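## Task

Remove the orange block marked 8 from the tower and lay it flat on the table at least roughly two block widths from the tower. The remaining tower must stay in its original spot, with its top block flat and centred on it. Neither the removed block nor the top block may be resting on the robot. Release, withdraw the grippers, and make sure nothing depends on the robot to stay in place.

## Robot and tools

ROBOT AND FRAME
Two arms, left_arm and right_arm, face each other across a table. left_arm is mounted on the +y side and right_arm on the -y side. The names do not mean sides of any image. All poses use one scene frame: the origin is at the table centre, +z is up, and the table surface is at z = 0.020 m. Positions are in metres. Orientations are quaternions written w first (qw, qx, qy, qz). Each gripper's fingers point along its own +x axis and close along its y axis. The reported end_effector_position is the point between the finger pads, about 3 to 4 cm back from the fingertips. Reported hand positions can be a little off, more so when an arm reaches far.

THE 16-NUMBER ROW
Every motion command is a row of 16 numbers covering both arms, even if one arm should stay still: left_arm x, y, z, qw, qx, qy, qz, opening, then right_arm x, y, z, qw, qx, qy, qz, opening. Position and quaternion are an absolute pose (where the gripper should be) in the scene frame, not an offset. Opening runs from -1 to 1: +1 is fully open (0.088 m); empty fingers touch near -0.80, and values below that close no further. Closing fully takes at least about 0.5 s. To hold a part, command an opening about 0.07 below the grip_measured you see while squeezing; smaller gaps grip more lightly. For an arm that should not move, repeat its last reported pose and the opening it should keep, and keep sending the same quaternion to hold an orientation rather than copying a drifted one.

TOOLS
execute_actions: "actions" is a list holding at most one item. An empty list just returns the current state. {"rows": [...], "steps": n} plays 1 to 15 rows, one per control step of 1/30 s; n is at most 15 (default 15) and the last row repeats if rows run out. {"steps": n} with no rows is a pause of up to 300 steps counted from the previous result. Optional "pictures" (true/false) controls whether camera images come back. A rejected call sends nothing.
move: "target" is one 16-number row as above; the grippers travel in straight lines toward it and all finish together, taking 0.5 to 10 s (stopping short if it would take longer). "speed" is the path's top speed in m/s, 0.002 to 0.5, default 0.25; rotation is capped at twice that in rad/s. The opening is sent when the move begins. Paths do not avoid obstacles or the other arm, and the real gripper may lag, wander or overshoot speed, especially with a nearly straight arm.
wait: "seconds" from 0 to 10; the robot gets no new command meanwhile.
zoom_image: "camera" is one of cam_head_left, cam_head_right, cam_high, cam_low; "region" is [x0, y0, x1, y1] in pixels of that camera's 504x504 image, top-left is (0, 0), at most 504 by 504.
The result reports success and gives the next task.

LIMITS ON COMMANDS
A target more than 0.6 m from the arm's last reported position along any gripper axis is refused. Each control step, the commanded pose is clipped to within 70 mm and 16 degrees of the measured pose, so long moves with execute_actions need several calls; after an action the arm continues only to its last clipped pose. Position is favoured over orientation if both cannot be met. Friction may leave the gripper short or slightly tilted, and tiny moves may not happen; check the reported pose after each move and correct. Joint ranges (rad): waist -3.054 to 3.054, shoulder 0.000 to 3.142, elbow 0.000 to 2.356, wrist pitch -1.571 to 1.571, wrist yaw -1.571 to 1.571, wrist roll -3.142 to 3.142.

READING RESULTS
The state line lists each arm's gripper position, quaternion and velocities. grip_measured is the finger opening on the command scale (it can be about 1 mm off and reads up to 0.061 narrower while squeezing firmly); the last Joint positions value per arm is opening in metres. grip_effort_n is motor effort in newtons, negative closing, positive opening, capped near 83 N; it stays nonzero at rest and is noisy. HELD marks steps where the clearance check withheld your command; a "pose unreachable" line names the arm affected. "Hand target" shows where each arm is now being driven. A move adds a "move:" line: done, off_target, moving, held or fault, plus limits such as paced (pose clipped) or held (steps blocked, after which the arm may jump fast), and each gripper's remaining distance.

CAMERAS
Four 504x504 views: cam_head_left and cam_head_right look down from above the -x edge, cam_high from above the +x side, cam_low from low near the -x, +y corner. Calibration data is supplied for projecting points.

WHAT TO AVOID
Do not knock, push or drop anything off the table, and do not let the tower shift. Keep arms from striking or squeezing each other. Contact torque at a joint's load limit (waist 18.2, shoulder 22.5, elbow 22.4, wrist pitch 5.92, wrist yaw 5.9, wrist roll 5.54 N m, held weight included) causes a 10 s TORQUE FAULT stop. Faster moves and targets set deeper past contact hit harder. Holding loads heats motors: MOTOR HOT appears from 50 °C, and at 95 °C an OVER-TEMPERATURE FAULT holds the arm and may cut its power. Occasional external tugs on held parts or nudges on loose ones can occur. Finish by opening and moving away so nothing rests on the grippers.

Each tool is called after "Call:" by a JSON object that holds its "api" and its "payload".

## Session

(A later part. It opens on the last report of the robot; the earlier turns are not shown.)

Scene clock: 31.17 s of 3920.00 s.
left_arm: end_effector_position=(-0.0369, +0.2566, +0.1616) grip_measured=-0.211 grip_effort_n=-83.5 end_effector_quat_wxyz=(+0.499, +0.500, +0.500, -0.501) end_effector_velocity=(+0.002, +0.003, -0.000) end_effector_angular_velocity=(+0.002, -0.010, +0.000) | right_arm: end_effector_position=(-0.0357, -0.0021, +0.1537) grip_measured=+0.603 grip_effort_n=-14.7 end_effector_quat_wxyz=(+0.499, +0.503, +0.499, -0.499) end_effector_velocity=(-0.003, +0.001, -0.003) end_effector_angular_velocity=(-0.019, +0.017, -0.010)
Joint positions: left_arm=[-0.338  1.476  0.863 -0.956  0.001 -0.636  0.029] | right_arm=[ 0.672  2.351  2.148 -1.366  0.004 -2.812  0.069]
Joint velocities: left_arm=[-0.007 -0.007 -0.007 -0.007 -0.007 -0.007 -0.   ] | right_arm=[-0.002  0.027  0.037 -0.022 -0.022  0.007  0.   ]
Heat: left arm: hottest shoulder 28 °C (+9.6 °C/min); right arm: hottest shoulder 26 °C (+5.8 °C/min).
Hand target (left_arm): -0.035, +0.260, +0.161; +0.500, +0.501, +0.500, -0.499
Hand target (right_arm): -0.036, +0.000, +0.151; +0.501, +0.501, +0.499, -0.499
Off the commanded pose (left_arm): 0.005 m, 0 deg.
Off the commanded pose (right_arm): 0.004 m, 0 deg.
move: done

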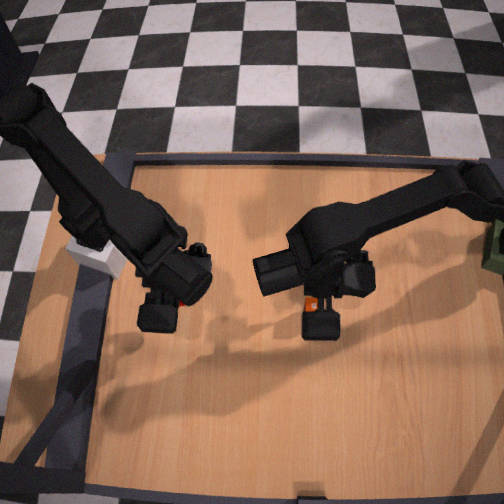

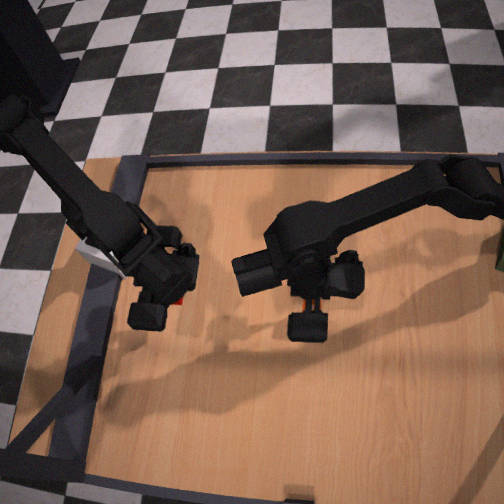

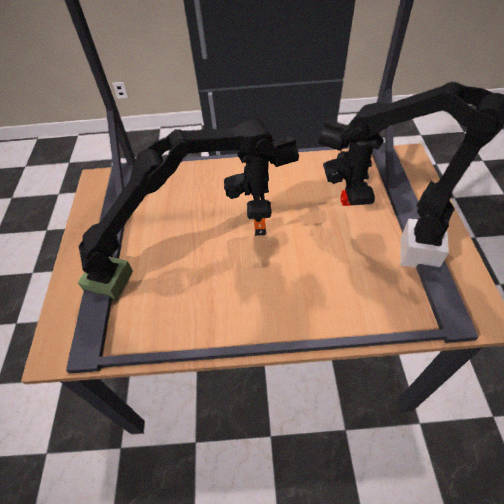

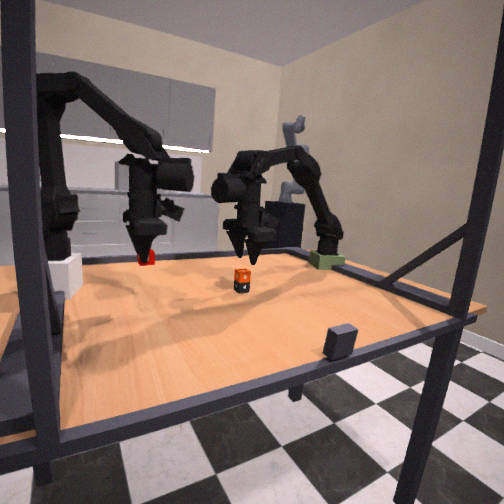

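Call:
{"api": "move", "payload": {"target": [-0.034,0.26,0.16,0.5,0.5,0.5,-0.5,-0.3,-0.032,0.003,0.102,0.5,0.5,0.5,-0.5,0.3], "speed": 0.07}}

Call:
{"api": "zoom_image", "payload": {"camera": "cam_low", "region": [205, 225, 285, 305]}}

Scene clock: 36.43 s of 3920.00 s.
left_arm: end_effector_position=(-0.0359, +0.2581, +0.1610) grip_measured=-0.211 grip_effort_n=-83.5 end_effector_quat_wxyz=(+0.499, +0.500, +0.500, -0.501) end_effector_velocity=(+0.002, -0.001, -0.001) end_effector_angular_velocity=(-0.006, -0.004, -0.005) | right_arm: end_effector_position=(-0.0336, +0.0056, +0.1095) grip_measured=+0.303 grip_effort_n=-15.1 end_effector_quat_wxyz=(+0.494, +0.505, +0.505, -0.496) end_effector_velocity=(-0.000, +0.000, +0.001) end_effector_angular_velocity=(+0.005, +0.009, +0.005)
Joint positions: left_arm=[-0.339  1.47   0.856 -0.955  0.001 -0.637  0.029] | right_arm=[ 0.662  2.376  2.017 -1.193  0.004 -2.823  0.054]
Joint velocities: left_arm=[ 0.002 -0.002 -0.007  0.007 -0.007  0.007  0.   ] | right_arm=[-0.002 -0.007 -0.007  0.007 -0.007 -0.007 -0.   ]
Heat: left arm: hottest shoulder 27 °C (+6.6 °C/min); right arm: hottest shoulder 28 °C (+8.2 °C/min).
Hand target (left_arm): -0.034, +0.260, +0.160; +0.500, +0.500, +0.500, -0.500
Hand target (right_arm): -0.032, +0.003, +0.102; +0.500, +0.500, +0.500, -0.500
Off the commanded pose (left_arm): 0.003 m, 0 deg.
Off the commanded pose (right_arm): 0.008 m, 1 deg.
After step 90, 1.13 s passed at rest.
move: done

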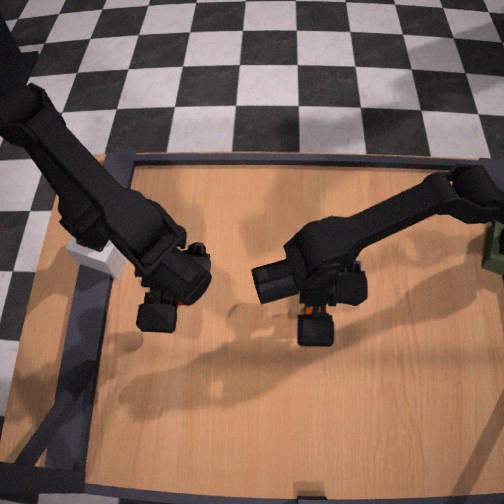

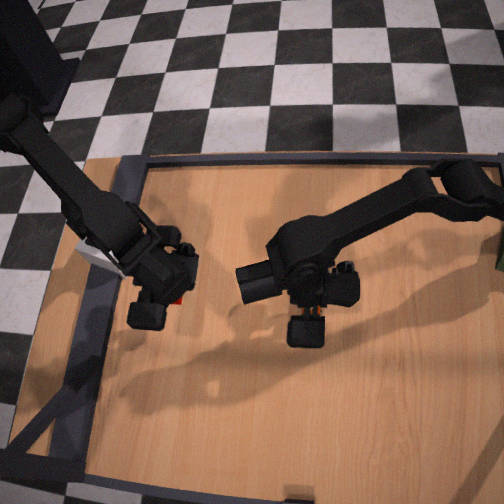

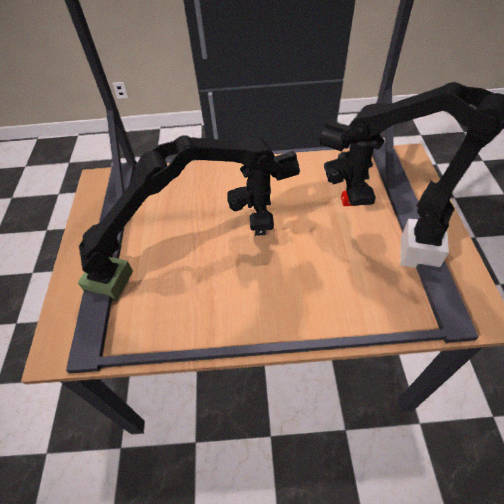

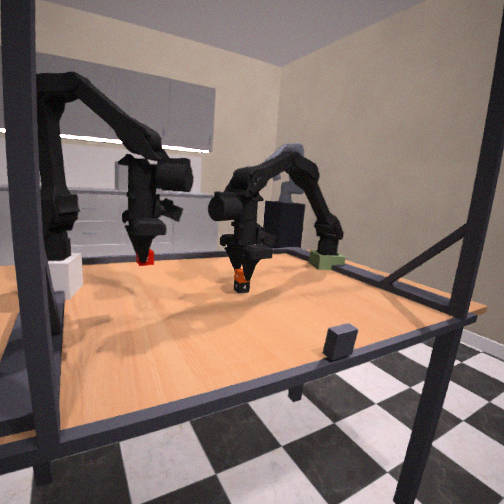

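Region (205, 225, 285, 305) of cam_low's 504x504 image, scaled by 6.300, with more detail than that image has.

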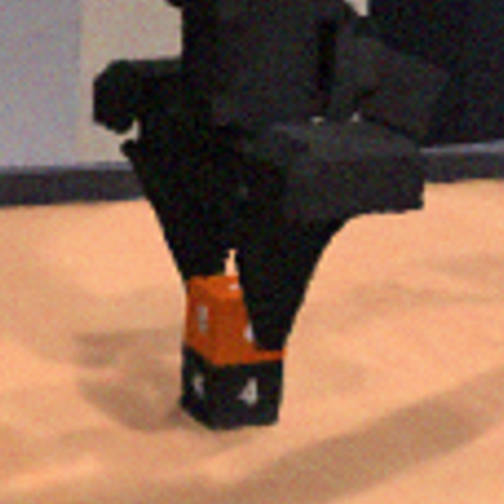

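Call:
{"api": "move", "payload": {"target": [-0.034,0.26,0.16,0.5,0.5,0.5,-0.5,-0.3,-0.0336,0.0056,0.1085,0.494,0.505,0.505,-0.496,-0.3], "speed": 0.03}}

Call:
{"api": "move", "payload": {"target": [-0.034,0.26,0.16,0.5,0.5,0.5,-0.5,-0.3,-0.035,0.009,0.14,0.494,0.505,0.505,-0.496,-0.3], "speed": 0.08}}

Call:
{"api": "zoom_image", "payload": {"camera": "cam_low", "region": [205, 225, 285, 305]}}

Scene clock: 39.20 s of 3920.00 s.
left_arm: end_effector_position=(-0.0359, +0.2581, +0.1610) grip_measured=-0.211 grip_effort_n=-83.5 end_effector_quat_wxyz=(+0.499, +0.500, +0.500, -0.501) end_effector_velocity=(+0.000, +0.003, -0.000) end_effector_angular_velocity=(+0.010, +0.002, +0.020) | right_arm: end_effector_position=(-0.0338, +0.0062, +0.1094) grip_measured=-0.202 grip_effort_n=-83.5 end_effector_quat_wxyz=(+0.493, +0.505, +0.505, -0.496) end_effector_velocity=(-0.001, -0.003, +0.000) end_effector_angular_velocity=(-0.014, +0.018, +0.020)
Joint positions: left_arm=[-0.339  1.47   0.856 -0.955  0.001 -0.637  0.029] | right_arm=[ 0.662  2.376  2.016 -1.19   0.004 -2.823  0.029]
Joint velocities: left_arm=[-0.002 -0.002 -0.002 -0.007  0.007 -0.022  0.   ] | right_arm=[-0.002 -0.002 -0.002 -0.007 -0.022 -0.022 -0.   ]
Heat: left arm: hottest shoulder 27 °C (+6.1 °C/min); right arm: hottest shoulder 28 °C (+7.7 °C/min).
Hand target (left_arm): -0.034, +0.260, +0.160; +0.500, +0.500, +0.500, -0.500
Hand target (right_arm): -0.034, +0.006, +0.109; +0.494, +0.505, +0.505, -0.496
Off the commanded pose (left_arm): 0.003 m, 0 deg.
Off the commanded pose (right_arm): 0.001 m, 0 deg.
move: done

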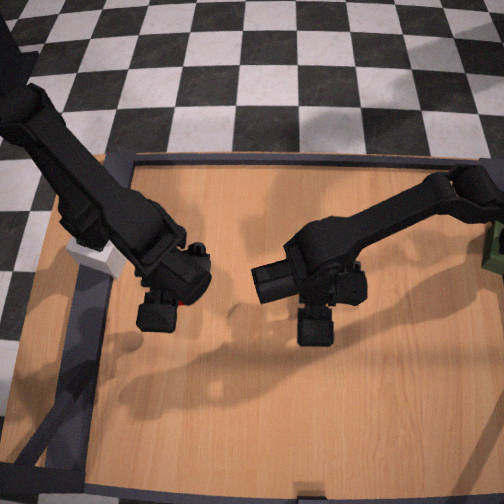

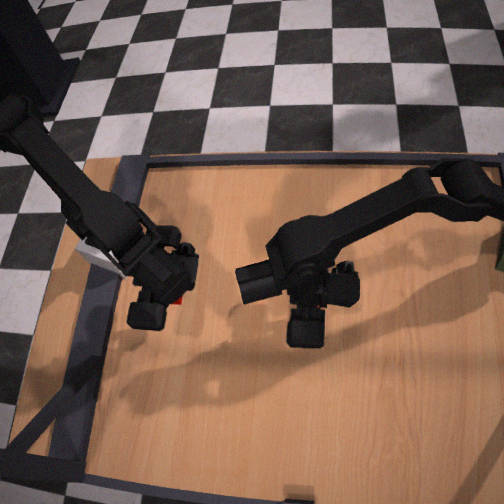

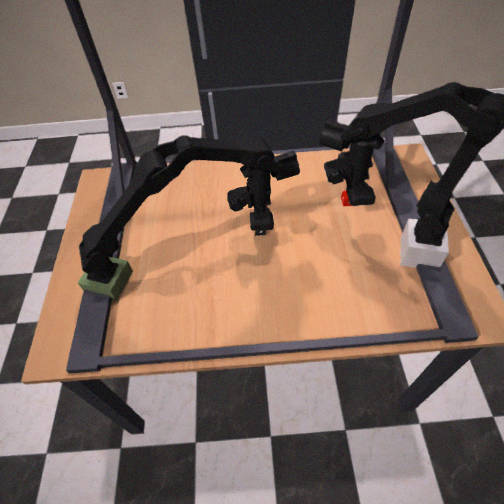

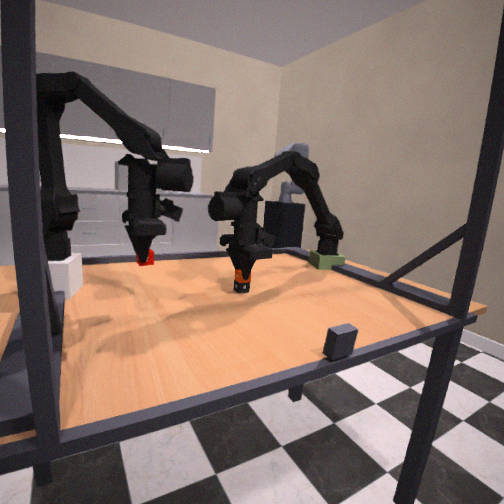

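Scene clock: 40.10 s of 3920.00 s.
left_arm: end_effector_position=(-0.0359, +0.2581, +0.1610) grip_measured=-0.211 grip_effort_n=-83.5 end_effector_quat_wxyz=(+0.499, +0.500, +0.500, -0.501) end_effector_velocity=(-0.001, -0.000, -0.000) end_effector_angular_velocity=(-0.002, +0.010, +0.010) | right_arm: end_effector_position=(-0.0340, +0.0068, +0.1395) grip_measured=-0.202 grip_effort_n=-83.5 end_effector_quat_wxyz=(+0.495, +0.504, +0.504, -0.497) end_effector_velocity=(-0.004, -0.002, +0.005) end_effector_angular_velocity=(-0.009, +0.020, +0.010)
Joint positions: left_arm=[-0.339  1.47   0.856 -0.955  0.001 -0.637  0.029] | right_arm=[ 0.662  2.376  2.136 -1.315  0.004 -2.823  0.029]
Joint velocities: left_arm=[ 0.002 -0.002 -0.002  0.007  0.007 -0.007  0.   ] | right_arm=[ 0.002 -0.002  0.017 -0.022 -0.022 -0.007 -0.   ]
Heat: left arm: hottest shoulder 27 °C (+6.0 °C/min); right arm: hottest shoulder 29 °C (+9.0 °C/min).
Hand target (left_arm): -0.034, +0.260, +0.160; +0.500, +0.500, +0.500, -0.500
Hand target (right_arm): -0.035, +0.009, +0.140; +0.494, +0.505, +0.505, -0.496
Off the commanded pose (left_arm): 0.003 m, 0 deg.
Off the commanded pose (right_arm): 0.002 m, 0 deg.
move: done

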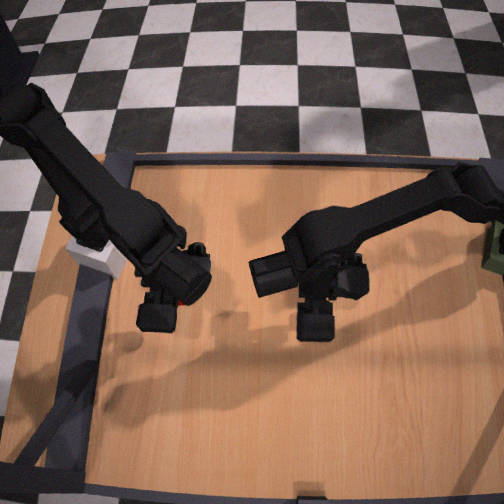

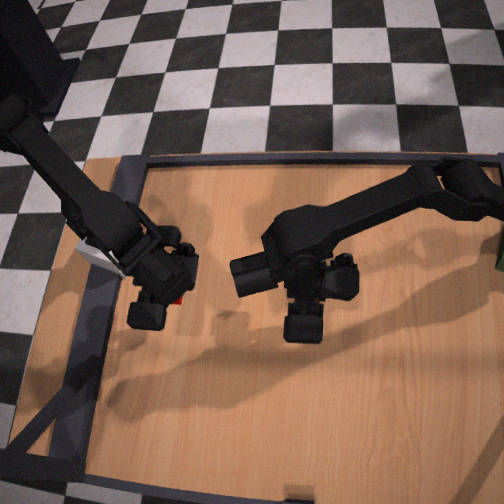

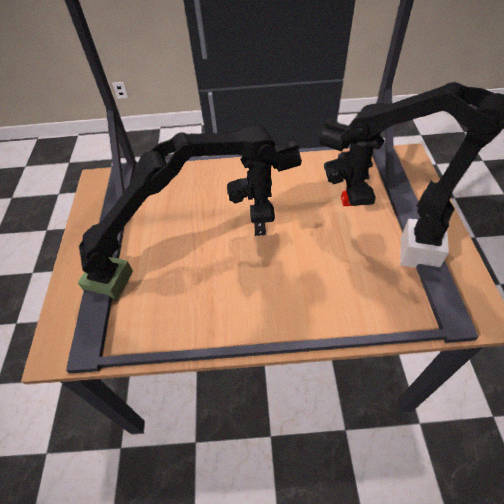

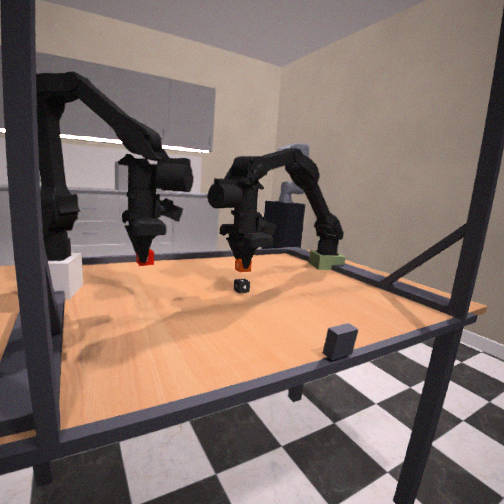

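Region (205, 225, 285, 305) of cam_low's 504x504 image, scaled by 6.300, with more detail than that image has.

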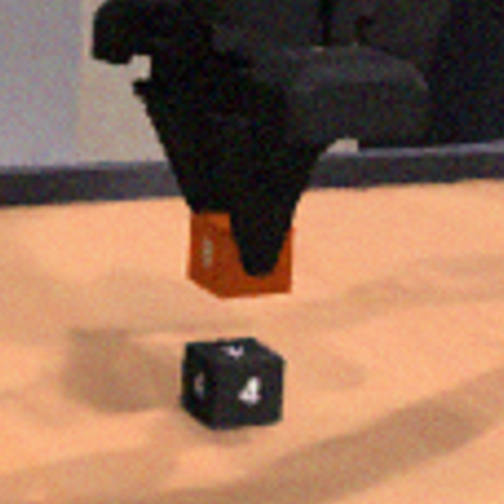

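Call:
{"api": "move", "payload": {"target": [-0.028,0.004,0.116,0.5,0.5,0.5,-0.5,-0.3,-0.035,-0.25,0.085,0.5,0.5,0.5,-0.5,-0.3]}}

Call:
{"api": "zoom_image", "payload": {"camera": "cam_low", "region": [205, 225, 285, 305]}}

Call:
{"api": "zoom_image", "payload": {"camera": "cam_low", "region": [280, 225, 360, 305]}}

Scene clock: 46.90 s of 3920.00 s.
left_arm: end_effector_position=(-0.0271, +0.0054, +0.1197) grip_measured=-0.211 grip_effort_n=-83.5 end_effector_quat_wxyz=(+0.502, +0.496, +0.499, -0.503) end_effector_velocity=(+0.001, -0.005, -0.001) end_effector_angular_velocity=(-0.009, -0.020, -0.010) | right_arm: end_effector_position=(-0.0351, -0.2472, +0.0834) grip_measured=-0.202 grip_effort_n=-83.5 end_effector_quat_wxyz=(+0.500, +0.499, +0.501, -0.500) end_effector_velocity=(-0.000, -0.003, -0.001) end_effector_angular_velocity=(-0.003, +0.007, -0.005)
Joint positions: left_arm=[ 0.015  2.355  1.883 -1.088  0.001 -0.287  0.029] | right_arm=[ 1.001  1.597  0.782 -0.755 -0.002 -2.488  0.029]
Joint velocities: left_arm=[-0.002  0.017  0.027 -0.007 -0.022  0.007 -0.   ] | right_arm=[ 0.002 -0.007 -0.012  0.007 -0.007  0.007  0.   ]
Heat: left arm: hottest shoulder 27 °C (+5.1 °C/min); right arm: hottest shoulder 30 °C (+9.0 °C/min).
Hand target (left_arm): -0.027, +0.004, +0.115; +0.500, +0.499, +0.500, -0.501
Hand target (right_arm): -0.035, -0.249, +0.083; +0.499, +0.499, +0.501, -0.501
Off the commanded pose (left_arm): 0.004 m, 1 deg.
Off the commanded pose (right_arm): 0.003 m, 0 deg.
After step 90, 2.10 s passed at rest.
move: done

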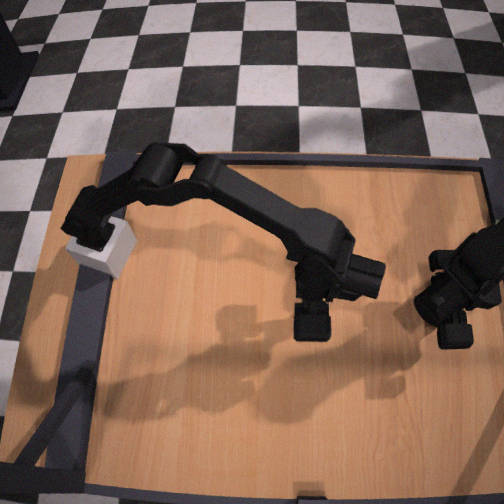

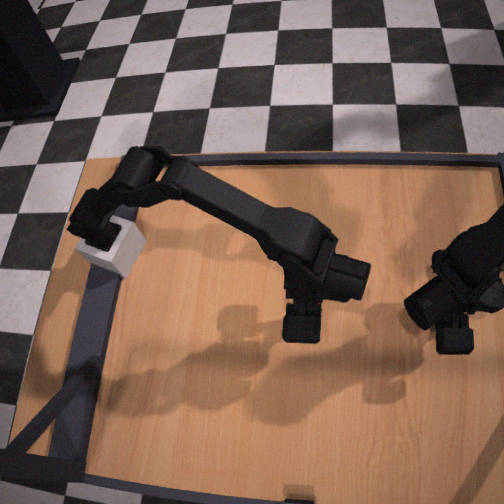

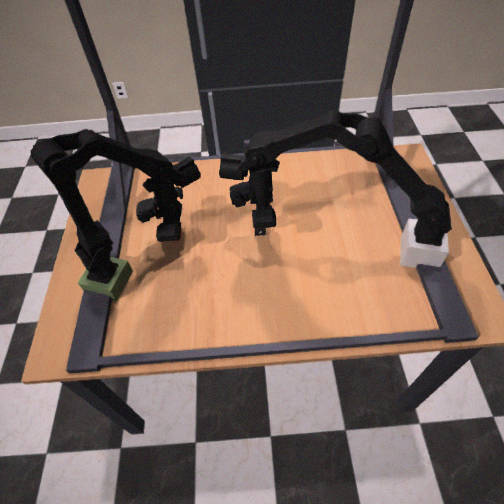

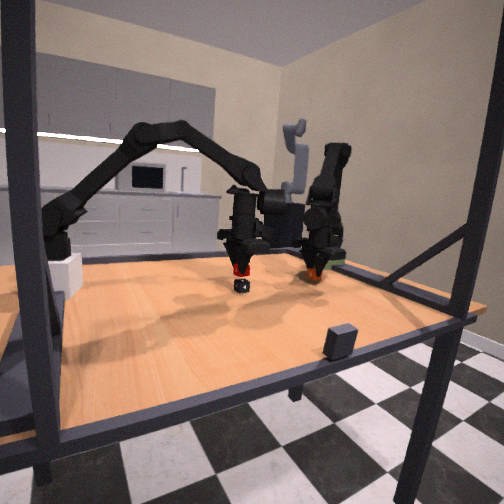

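Region (205, 225, 285, 305) of cam_low's 504x504 image, scaled by 6.300, with more detail than that image has.

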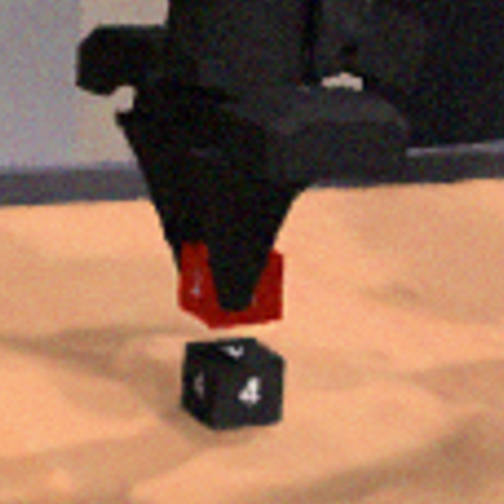

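Region (280, 225, 360, 305) of cam_low's 504x504 image, scaled by 6.300, with more detail than that image has.

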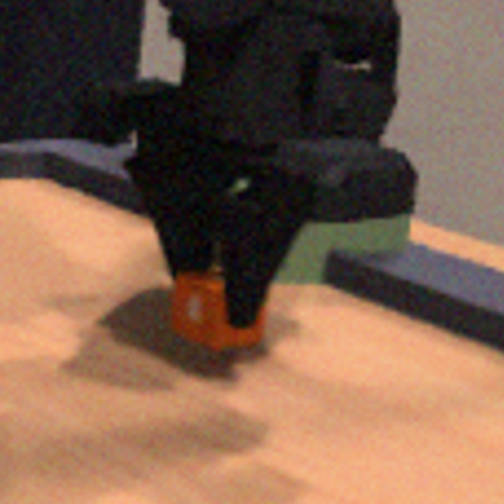

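Call:
{"api": "move", "payload": {"target": [-0.029,0.006,0.099,0.5,0.5,0.5,-0.5,-0.3,-0.035,-0.25,0.068,0.5,0.5,0.5,-0.5,-0.3], "speed": 0.03}}

Call:
{"api": "zoom_image", "payload": {"camera": "cam_low", "region": [205, 225, 285, 305]}}

Call:
{"api": "zoom_image", "payload": {"camera": "cam_low", "region": [280, 225, 360, 305]}}

Scene clock: 50.60 s of 3920.00 s.
left_arm: end_effector_position=(-0.0290, +0.0017, +0.1084) grip_measured=-0.211 grip_effort_n=-83.5 end_effector_quat_wxyz=(+0.504, +0.492, +0.496, -0.507) end_effector_velocity=(+0.002, -0.002, +0.000) end_effector_angular_velocity=(-0.013, -0.019, +0.005) | right_arm: end_effector_position=(-0.0368, -0.2469, +0.0714) grip_measured=-0.202 grip_effort_n=-83.5 end_effector_quat_wxyz=(+0.496, +0.499, +0.505, -0.500) end_effector_velocity=(+0.000, +0.001, -0.001) end_effector_angular_velocity=(+0.006, -0.004, +0.010)
Joint positions: left_arm=[ 0.014  2.373  1.869 -1.043  0.001 -0.287  0.029] | right_arm=[ 1.006  1.622  0.75  -0.686 -0.002 -2.483  0.029]
Joint velocities: left_arm=[-0.002 -0.002 -0.002  0.007 -0.022 -0.007 -0.   ] | right_arm=[ 0.002  0.002 -0.002  0.007  0.007 -0.007 -0.   ]
Heat: left arm: hottest shoulder 27 °C (+4.7 °C/min); right arm: hottest shoulder 30 °C (+8.3 °C/min).
Hand target (left_arm): -0.029, +0.006, +0.099; +0.500, +0.500, +0.500, -0.500
Hand target (right_arm): -0.035, -0.250, +0.068; +0.500, +0.500, +0.500, -0.500
Off the commanded pose (left_arm): 0.010 m, 1 deg.
Off the commanded pose (right_arm): 0.005 m, 1 deg.
move: off_target (left_arm)

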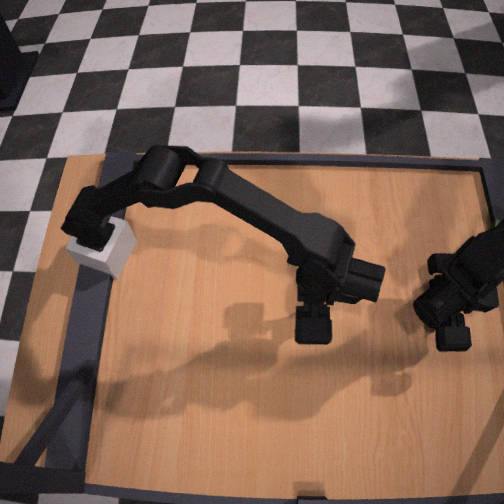

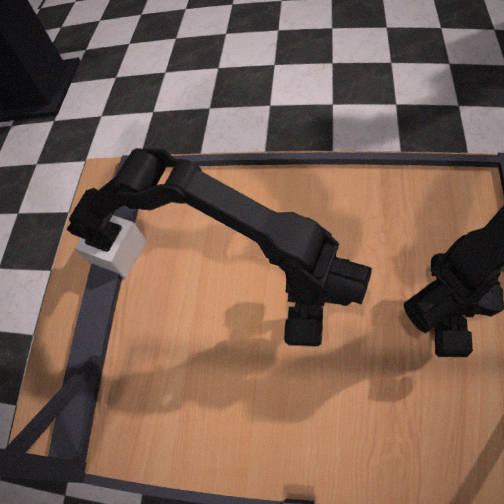

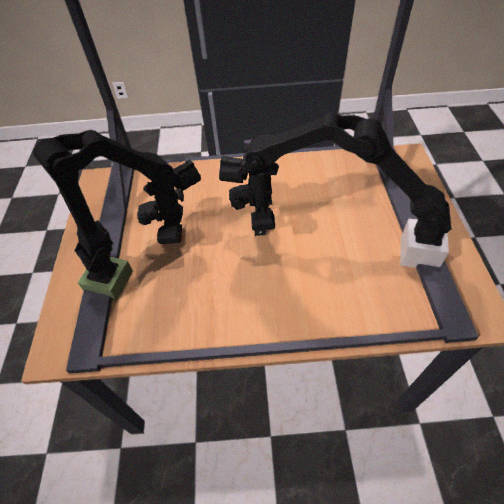

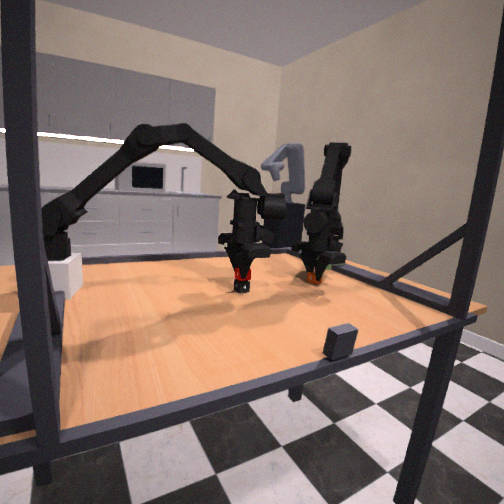

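Region (205, 225, 285, 305) of cam_low's 504x504 image, scaled by 6.300, with more detail than that image has.

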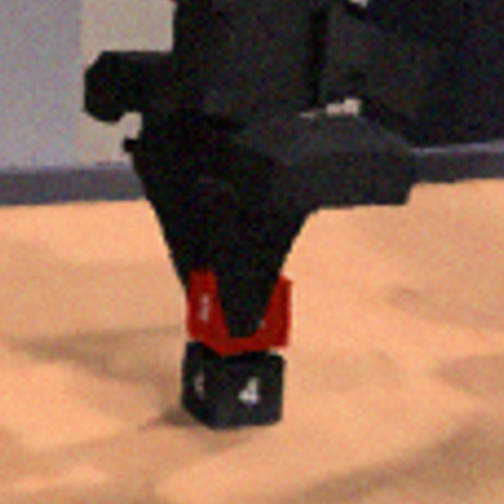

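Region (280, 225, 360, 305) of cam_low's 504x504 image, scaled by 6.300, with more detail than that image has.

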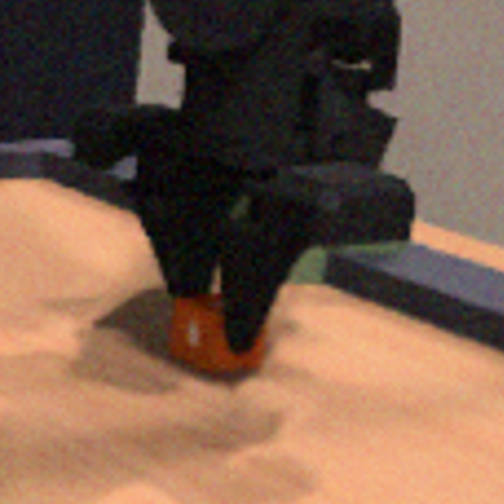

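Call:
{"api": "move", "payload": {"target": [-0.029,0.006,0.099,0.5,0.5,0.5,-0.5,-0.3,-0.035,-0.25,0.065,0.5,0.5,0.5,-0.5,-0.3], "speed": 0.02}}

Call:
{"api": "zoom_image", "payload": {"camera": "cam_low", "region": [205, 225, 345, 305]}}

Scene clock: 53.60 s of 3920.00 s.
left_arm: end_effector_position=(-0.0290, +0.0015, +0.1085) grip_measured=-0.211 grip_effort_n=-83.5 end_effector_quat_wxyz=(+0.504, +0.492, +0.496, -0.507) end_effector_velocity=(-0.002, +0.003, +0.000) end_effector_angular_velocity=(+0.009, +0.005, +0.005) | right_arm: end_effector_position=(-0.0374, -0.2462, +0.0699) grip_measured=-0.202 grip_effort_n=-83.5 end_effector_quat_wxyz=(+0.494, +0.500, +0.507, -0.500) end_effector_velocity=(-0.001, +0.001, +0.001) end_effector_angular_velocity=(+0.005, +0.013, +0.005)
Joint positions: left_arm=[ 0.014  2.373  1.869 -1.043  0.001 -0.287  0.029] | right_arm=[ 1.006  1.626  0.747 -0.674 -0.002 -2.483  0.029]
Joint velocities: left_arm=[-0.002 -0.002 -0.002 -0.007  0.007 -0.007 -0.   ] | right_arm=[-0.002 -0.007 -0.002  0.007 -0.007 -0.007 -0.   ]
Heat: left arm: hottest shoulder 28 °C (+5.6 °C/min); right arm: hottest shoulder 30 °C (+7.8 °C/min).
Hand target (left_arm): -0.029, +0.006, +0.099; +0.500, +0.500, +0.500, -0.500
Hand target (right_arm): -0.035, -0.250, +0.065; +0.500, +0.500, +0.500, -0.500
Off the commanded pose (left_arm): 0.010 m, 1 deg.
Off the commanded pose (right_arm): 0.007 m, 1 deg.
move: off_target (left_arm)

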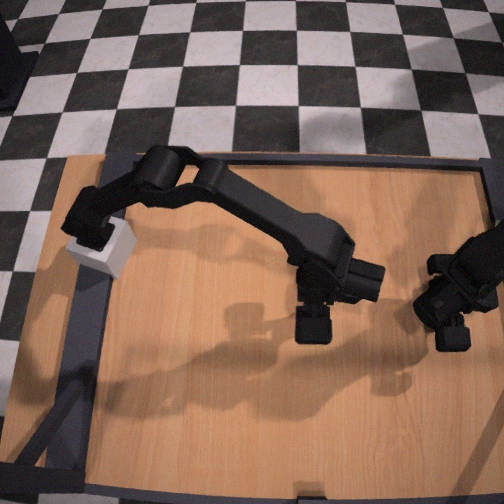

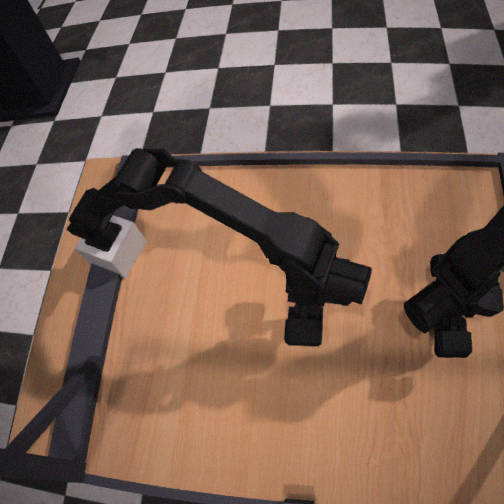

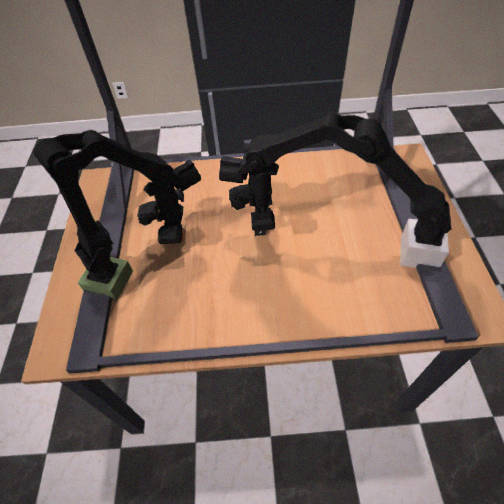

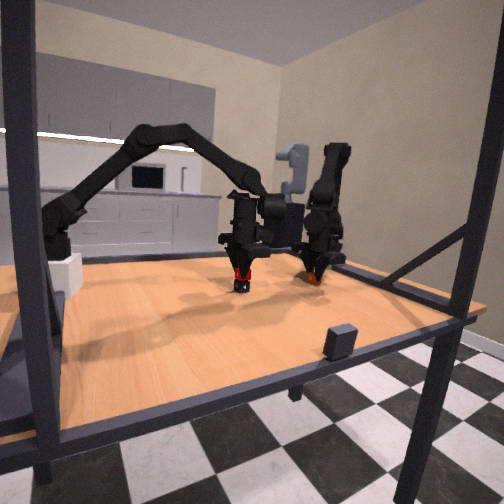

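Region (205, 225, 345, 305) of cam_low's 504x504 image, scaled by 3.600, with more detail than that image has; it fills the top 288 rows of this view, and the rest is white.

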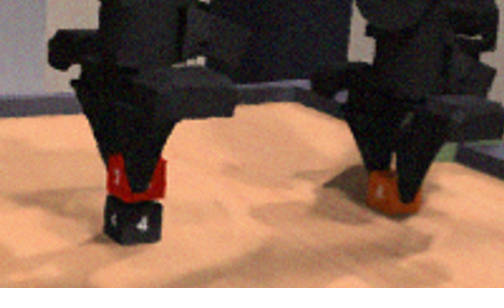

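Call:
{"api": "move", "payload": {"target": [-0.029,0.008,0.096,0.5,0.5,0.5,-0.5,-0.3,-0.035,-0.25,0.068,0.5,0.5,0.5,-0.5,0.3], "speed": 0.03}}

Call:
{"api": "zoom_image", "payload": {"camera": "cam_low", "region": [205, 225, 285, 305]}}

Scene clock: 56.67 s of 3920.00 s.
left_arm: end_effector_position=(-0.0290, +0.0035, +0.1042) grip_measured=-0.211 grip_effort_n=-83.5 end_effector_quat_wxyz=(+0.503, +0.493, +0.497, -0.507) end_effector_velocity=(+0.000, +0.002, -0.002) end_effector_angular_velocity=(+0.000, -0.008, +0.005) | right_arm: end_effector_position=(-0.0364, -0.2474, +0.0698) grip_measured=+0.295 grip_effort_n=15.6 end_effector_quat_wxyz=(+0.496, +0.499, +0.504, -0.500) end_effector_velocity=(+0.001, -0.006, -0.000) end_effector_angular_velocity=(-0.031, +0.004, +0.005)
Joint positions: left_arm=[ 0.013  2.373  1.852 -1.028  0.001 -0.287  0.029] | right_arm=[ 1.006  1.626  0.746 -0.681 -0.002 -2.483  0.053]
Joint velocities: left_arm=[-0.002 -0.002 -0.012  0.007 -0.007 -0.007 -0.   ] | right_arm=[-0.002 -0.002 -0.002 -0.022 -0.022 -0.007  0.001]
Heat: left arm: hottest shoulder 28 °C (+5.3 °C/min); right arm: hottest shoulder 29 °C (+6.4 °C/min).
Hand target (left_arm): -0.029, +0.008, +0.096; +0.500, +0.500, +0.500, -0.500
Hand target (right_arm): -0.035, -0.250, +0.068; +0.500, +0.500, +0.500, -0.500
Off the commanded pose (left_arm): 0.009 m, 1 deg.
Off the commanded pose (right_arm): 0.003 m, 1 deg.
move: off_target (left_arm)

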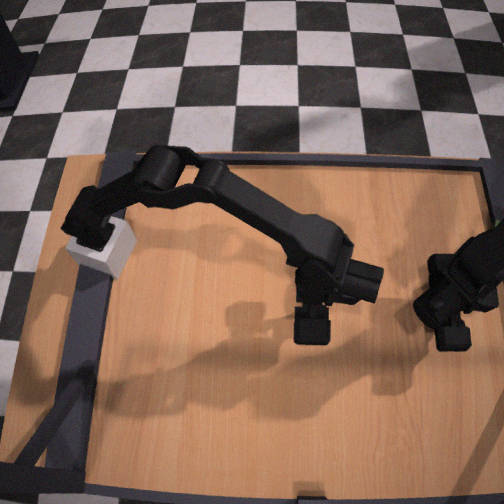

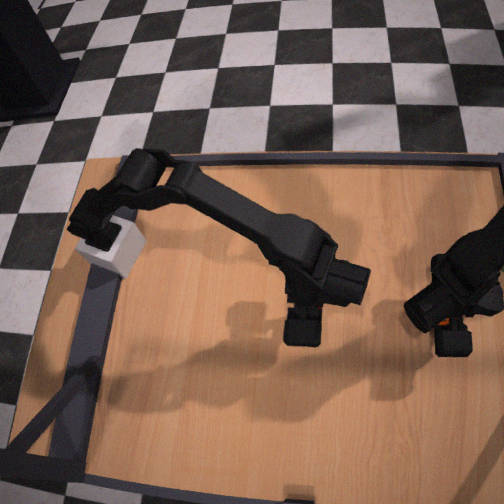

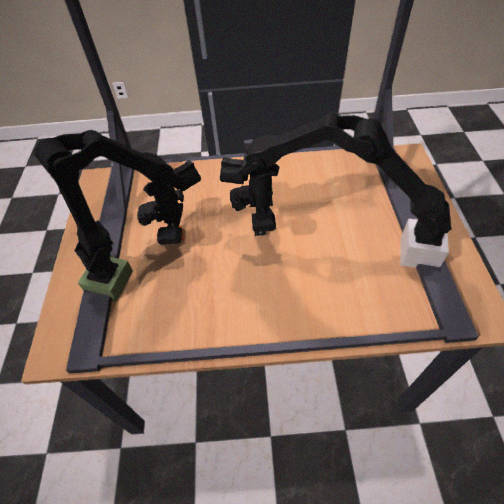

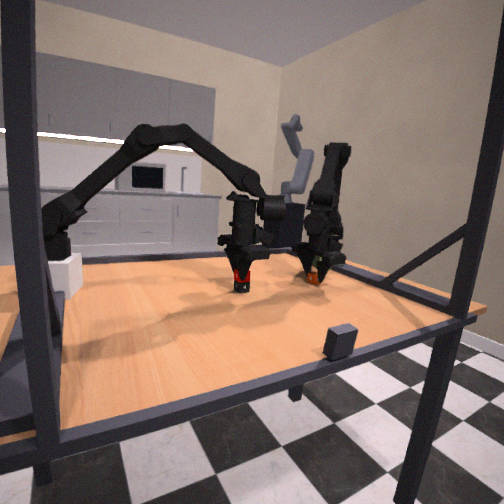

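Region (205, 225, 285, 305) of cam_low's 504x504 image, scaled by 6.300, with more detail than that image has.

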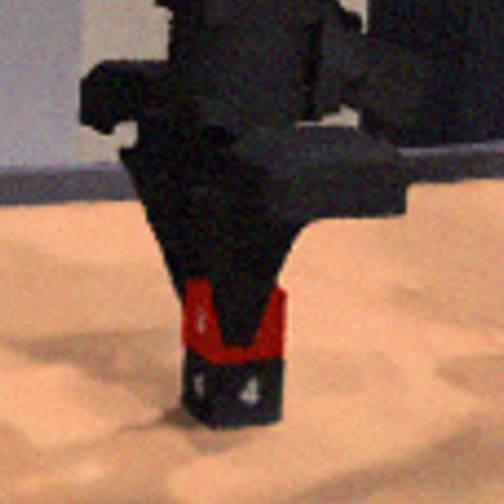

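Call:
{"api": "move", "payload": {"target": [-0.029,0.0035,0.104,0.503,0.493,0.497,-0.507,0.3,-0.035,-0.25,0.11,0.5,0.5,0.5,-0.5,0.3]}}

Call:
{"api": "move", "payload": {"target": [-0.029,0.12,0.2,0.5,0.5,0.5,-0.5,0.3,-0.035,-0.27,0.17,0.5,0.5,0.5,-0.5,0.3]}}

Call:
{"api": "zoom_image", "payload": {"camera": "cam_high", "region": [225, 185, 295, 255]}}

Call:
{"api": "zoom_image", "payload": {"camera": "cam_low", "region": [205, 225, 345, 305]}}

Scene clock: 61.13 s of 3920.00 s.
left_arm: end_effector_position=(-0.0289, +0.0036, +0.1040) grip_measured=+0.297 grip_effort_n=14.7 end_effector_quat_wxyz=(+0.503, +0.493, +0.497, -0.507) end_effector_velocity=(+0.001, +0.003, -0.001) end_effector_angular_velocity=(+0.010, -0.010, +0.005) | right_arm: end_effector_position=(-0.0321, -0.2530, +0.1054) grip_measured=+0.297 grip_effort_n=15.6 end_effector_quat_wxyz=(+0.506, +0.498, +0.494, -0.501) end_effector_velocity=(+0.000, -0.002, +0.004) end_effector_angular_velocity=(-0.006, +0.004, +0.005)
Joint positions: left_arm=[ 0.013  2.373  1.851 -1.028  0.001 -0.287  0.054] | right_arm=[ 1.006  1.539  0.825 -0.874 -0.002 -2.482  0.054]
Joint velocities: left_arm=[-0.002 -0.002 -0.007 -0.007 -0.007 -0.007  0.   ] | right_arm=[-0.002 -0.012  0.007 -0.022 -0.007 -0.007  0.   ]
Heat: left arm: hottest shoulder 29 °C (+6.1 °C/min); right arm: hottest shoulder 29 °C (+6.1 °C/min).
Hand target (left_arm): -0.029, +0.004, +0.104; +0.503, +0.493, +0.497, -0.507
Hand target (right_arm): -0.035, -0.250, +0.110; +0.500, +0.500, +0.500, -0.500
Off the commanded pose (left_arm): 0.000 m, 0 deg.
Off the commanded pose (right_arm): 0.006 m, 1 deg.
After step 90, 0.60 s passed at rest.
move: done

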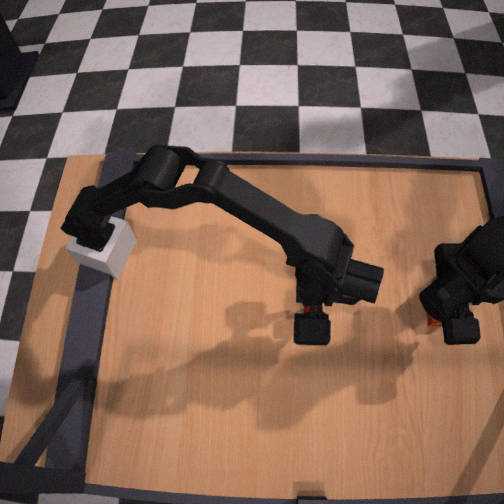

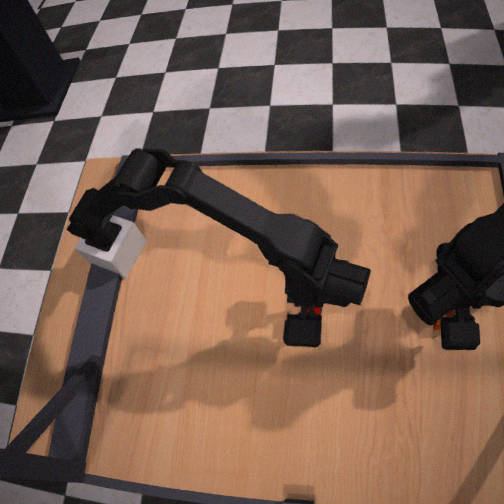

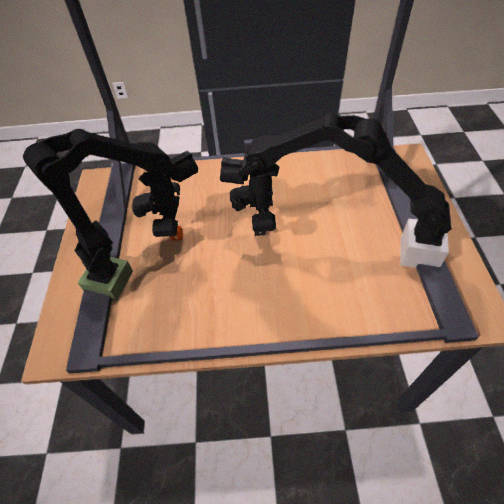

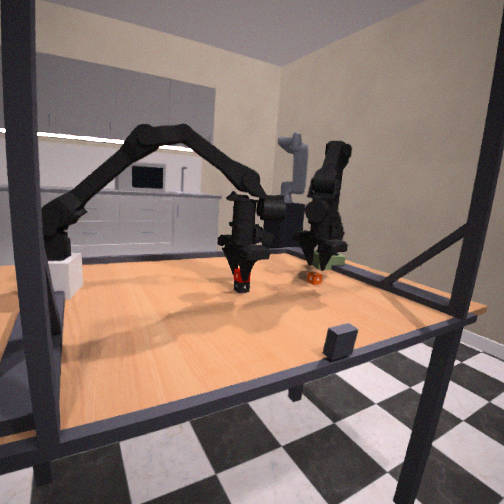

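Scene clock: 62.37 s of 3920.00 s.
left_arm: end_effector_position=(-0.0300, +0.1162, +0.1991) grip_measured=+0.297 grip_effort_n=14.7 end_effector_quat_wxyz=(+0.500, +0.500, +0.500, -0.501) end_effector_velocity=(-0.001, +0.002, +0.007) end_effector_angular_velocity=(-0.014, -0.002, +0.000) | right_arm: end_effector_position=(-0.0324, -0.2724, +0.1652) grip_measured=+0.297 grip_effort_n=15.6 end_effector_quat_wxyz=(+0.507, +0.498, +0.494, -0.501) end_effector_velocity=(+0.002, -0.001, +0.001) end_effector_angular_velocity=(+0.003, -0.007, -0.005)
Joint positions: left_arm=[-0.081  1.885  1.476 -1.161  0.001 -0.38   0.054] | right_arm=[ 1.061  1.398  0.952 -1.143 -0.002 -2.427  0.054]
Joint velocities: left_arm=[-0.007 -0.022 -0.002 -0.007 -0.007 -0.007 -0.   ] | right_arm=[ 0.002 -0.007 -0.002 -0.007  0.007  0.007  0.   ]
Heat: left arm: hottest shoulder 29 °C (+6.1 °C/min); right arm: hottest shoulder 29 °C (+5.1 °C/min).
Hand target (left_arm): -0.030, +0.120, +0.200; +0.500, +0.500, +0.500, -0.500
Hand target (right_arm): -0.035, -0.270, +0.170; +0.500, +0.500, +0.500, -0.500
Off the commanded pose (left_arm): 0.004 m, 0 deg.
Off the commanded pose (right_arm): 0.006 m, 1 deg.
move: done

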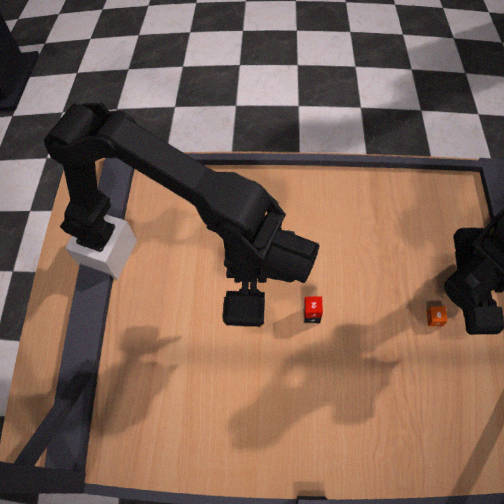

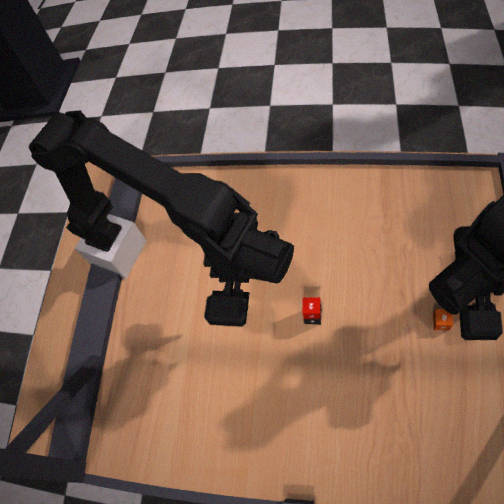

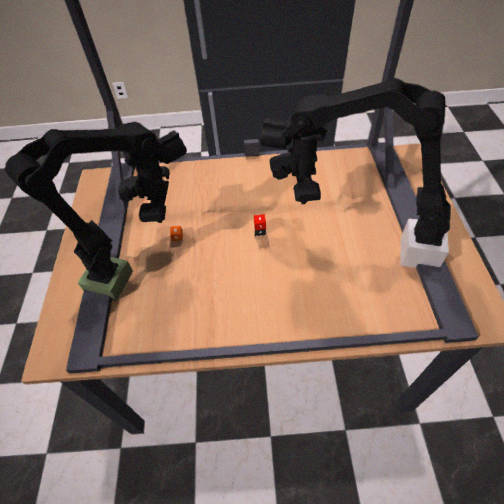

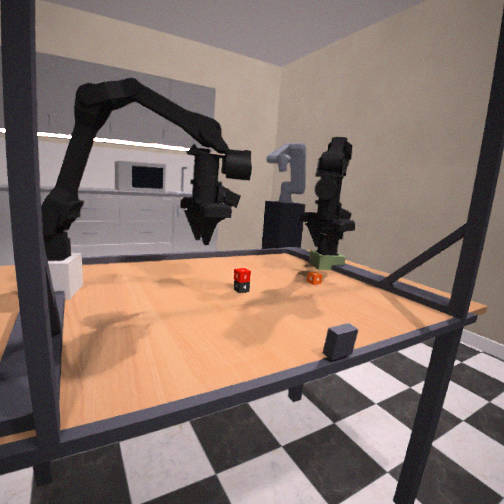

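Region (225, 185, 295, 255) of cam_high's 504x504 image, scaled by 7.200, with more detail than that image has.

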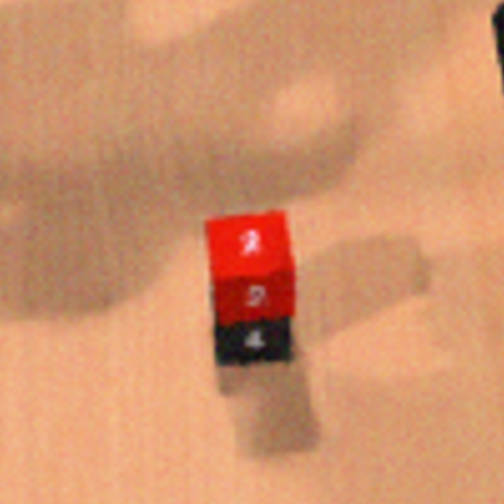

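Region (205, 225, 345, 305) of cam_low's 504x504 image, scaled by 3.600, with more detail than that image has; it fills the top 288 rows of this view, and the rest is white.

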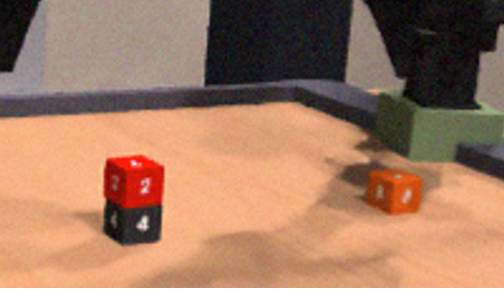

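Call:
{"api": "finished_scene", "payload": {"scene": 1}}

The scene is finished: the task was done.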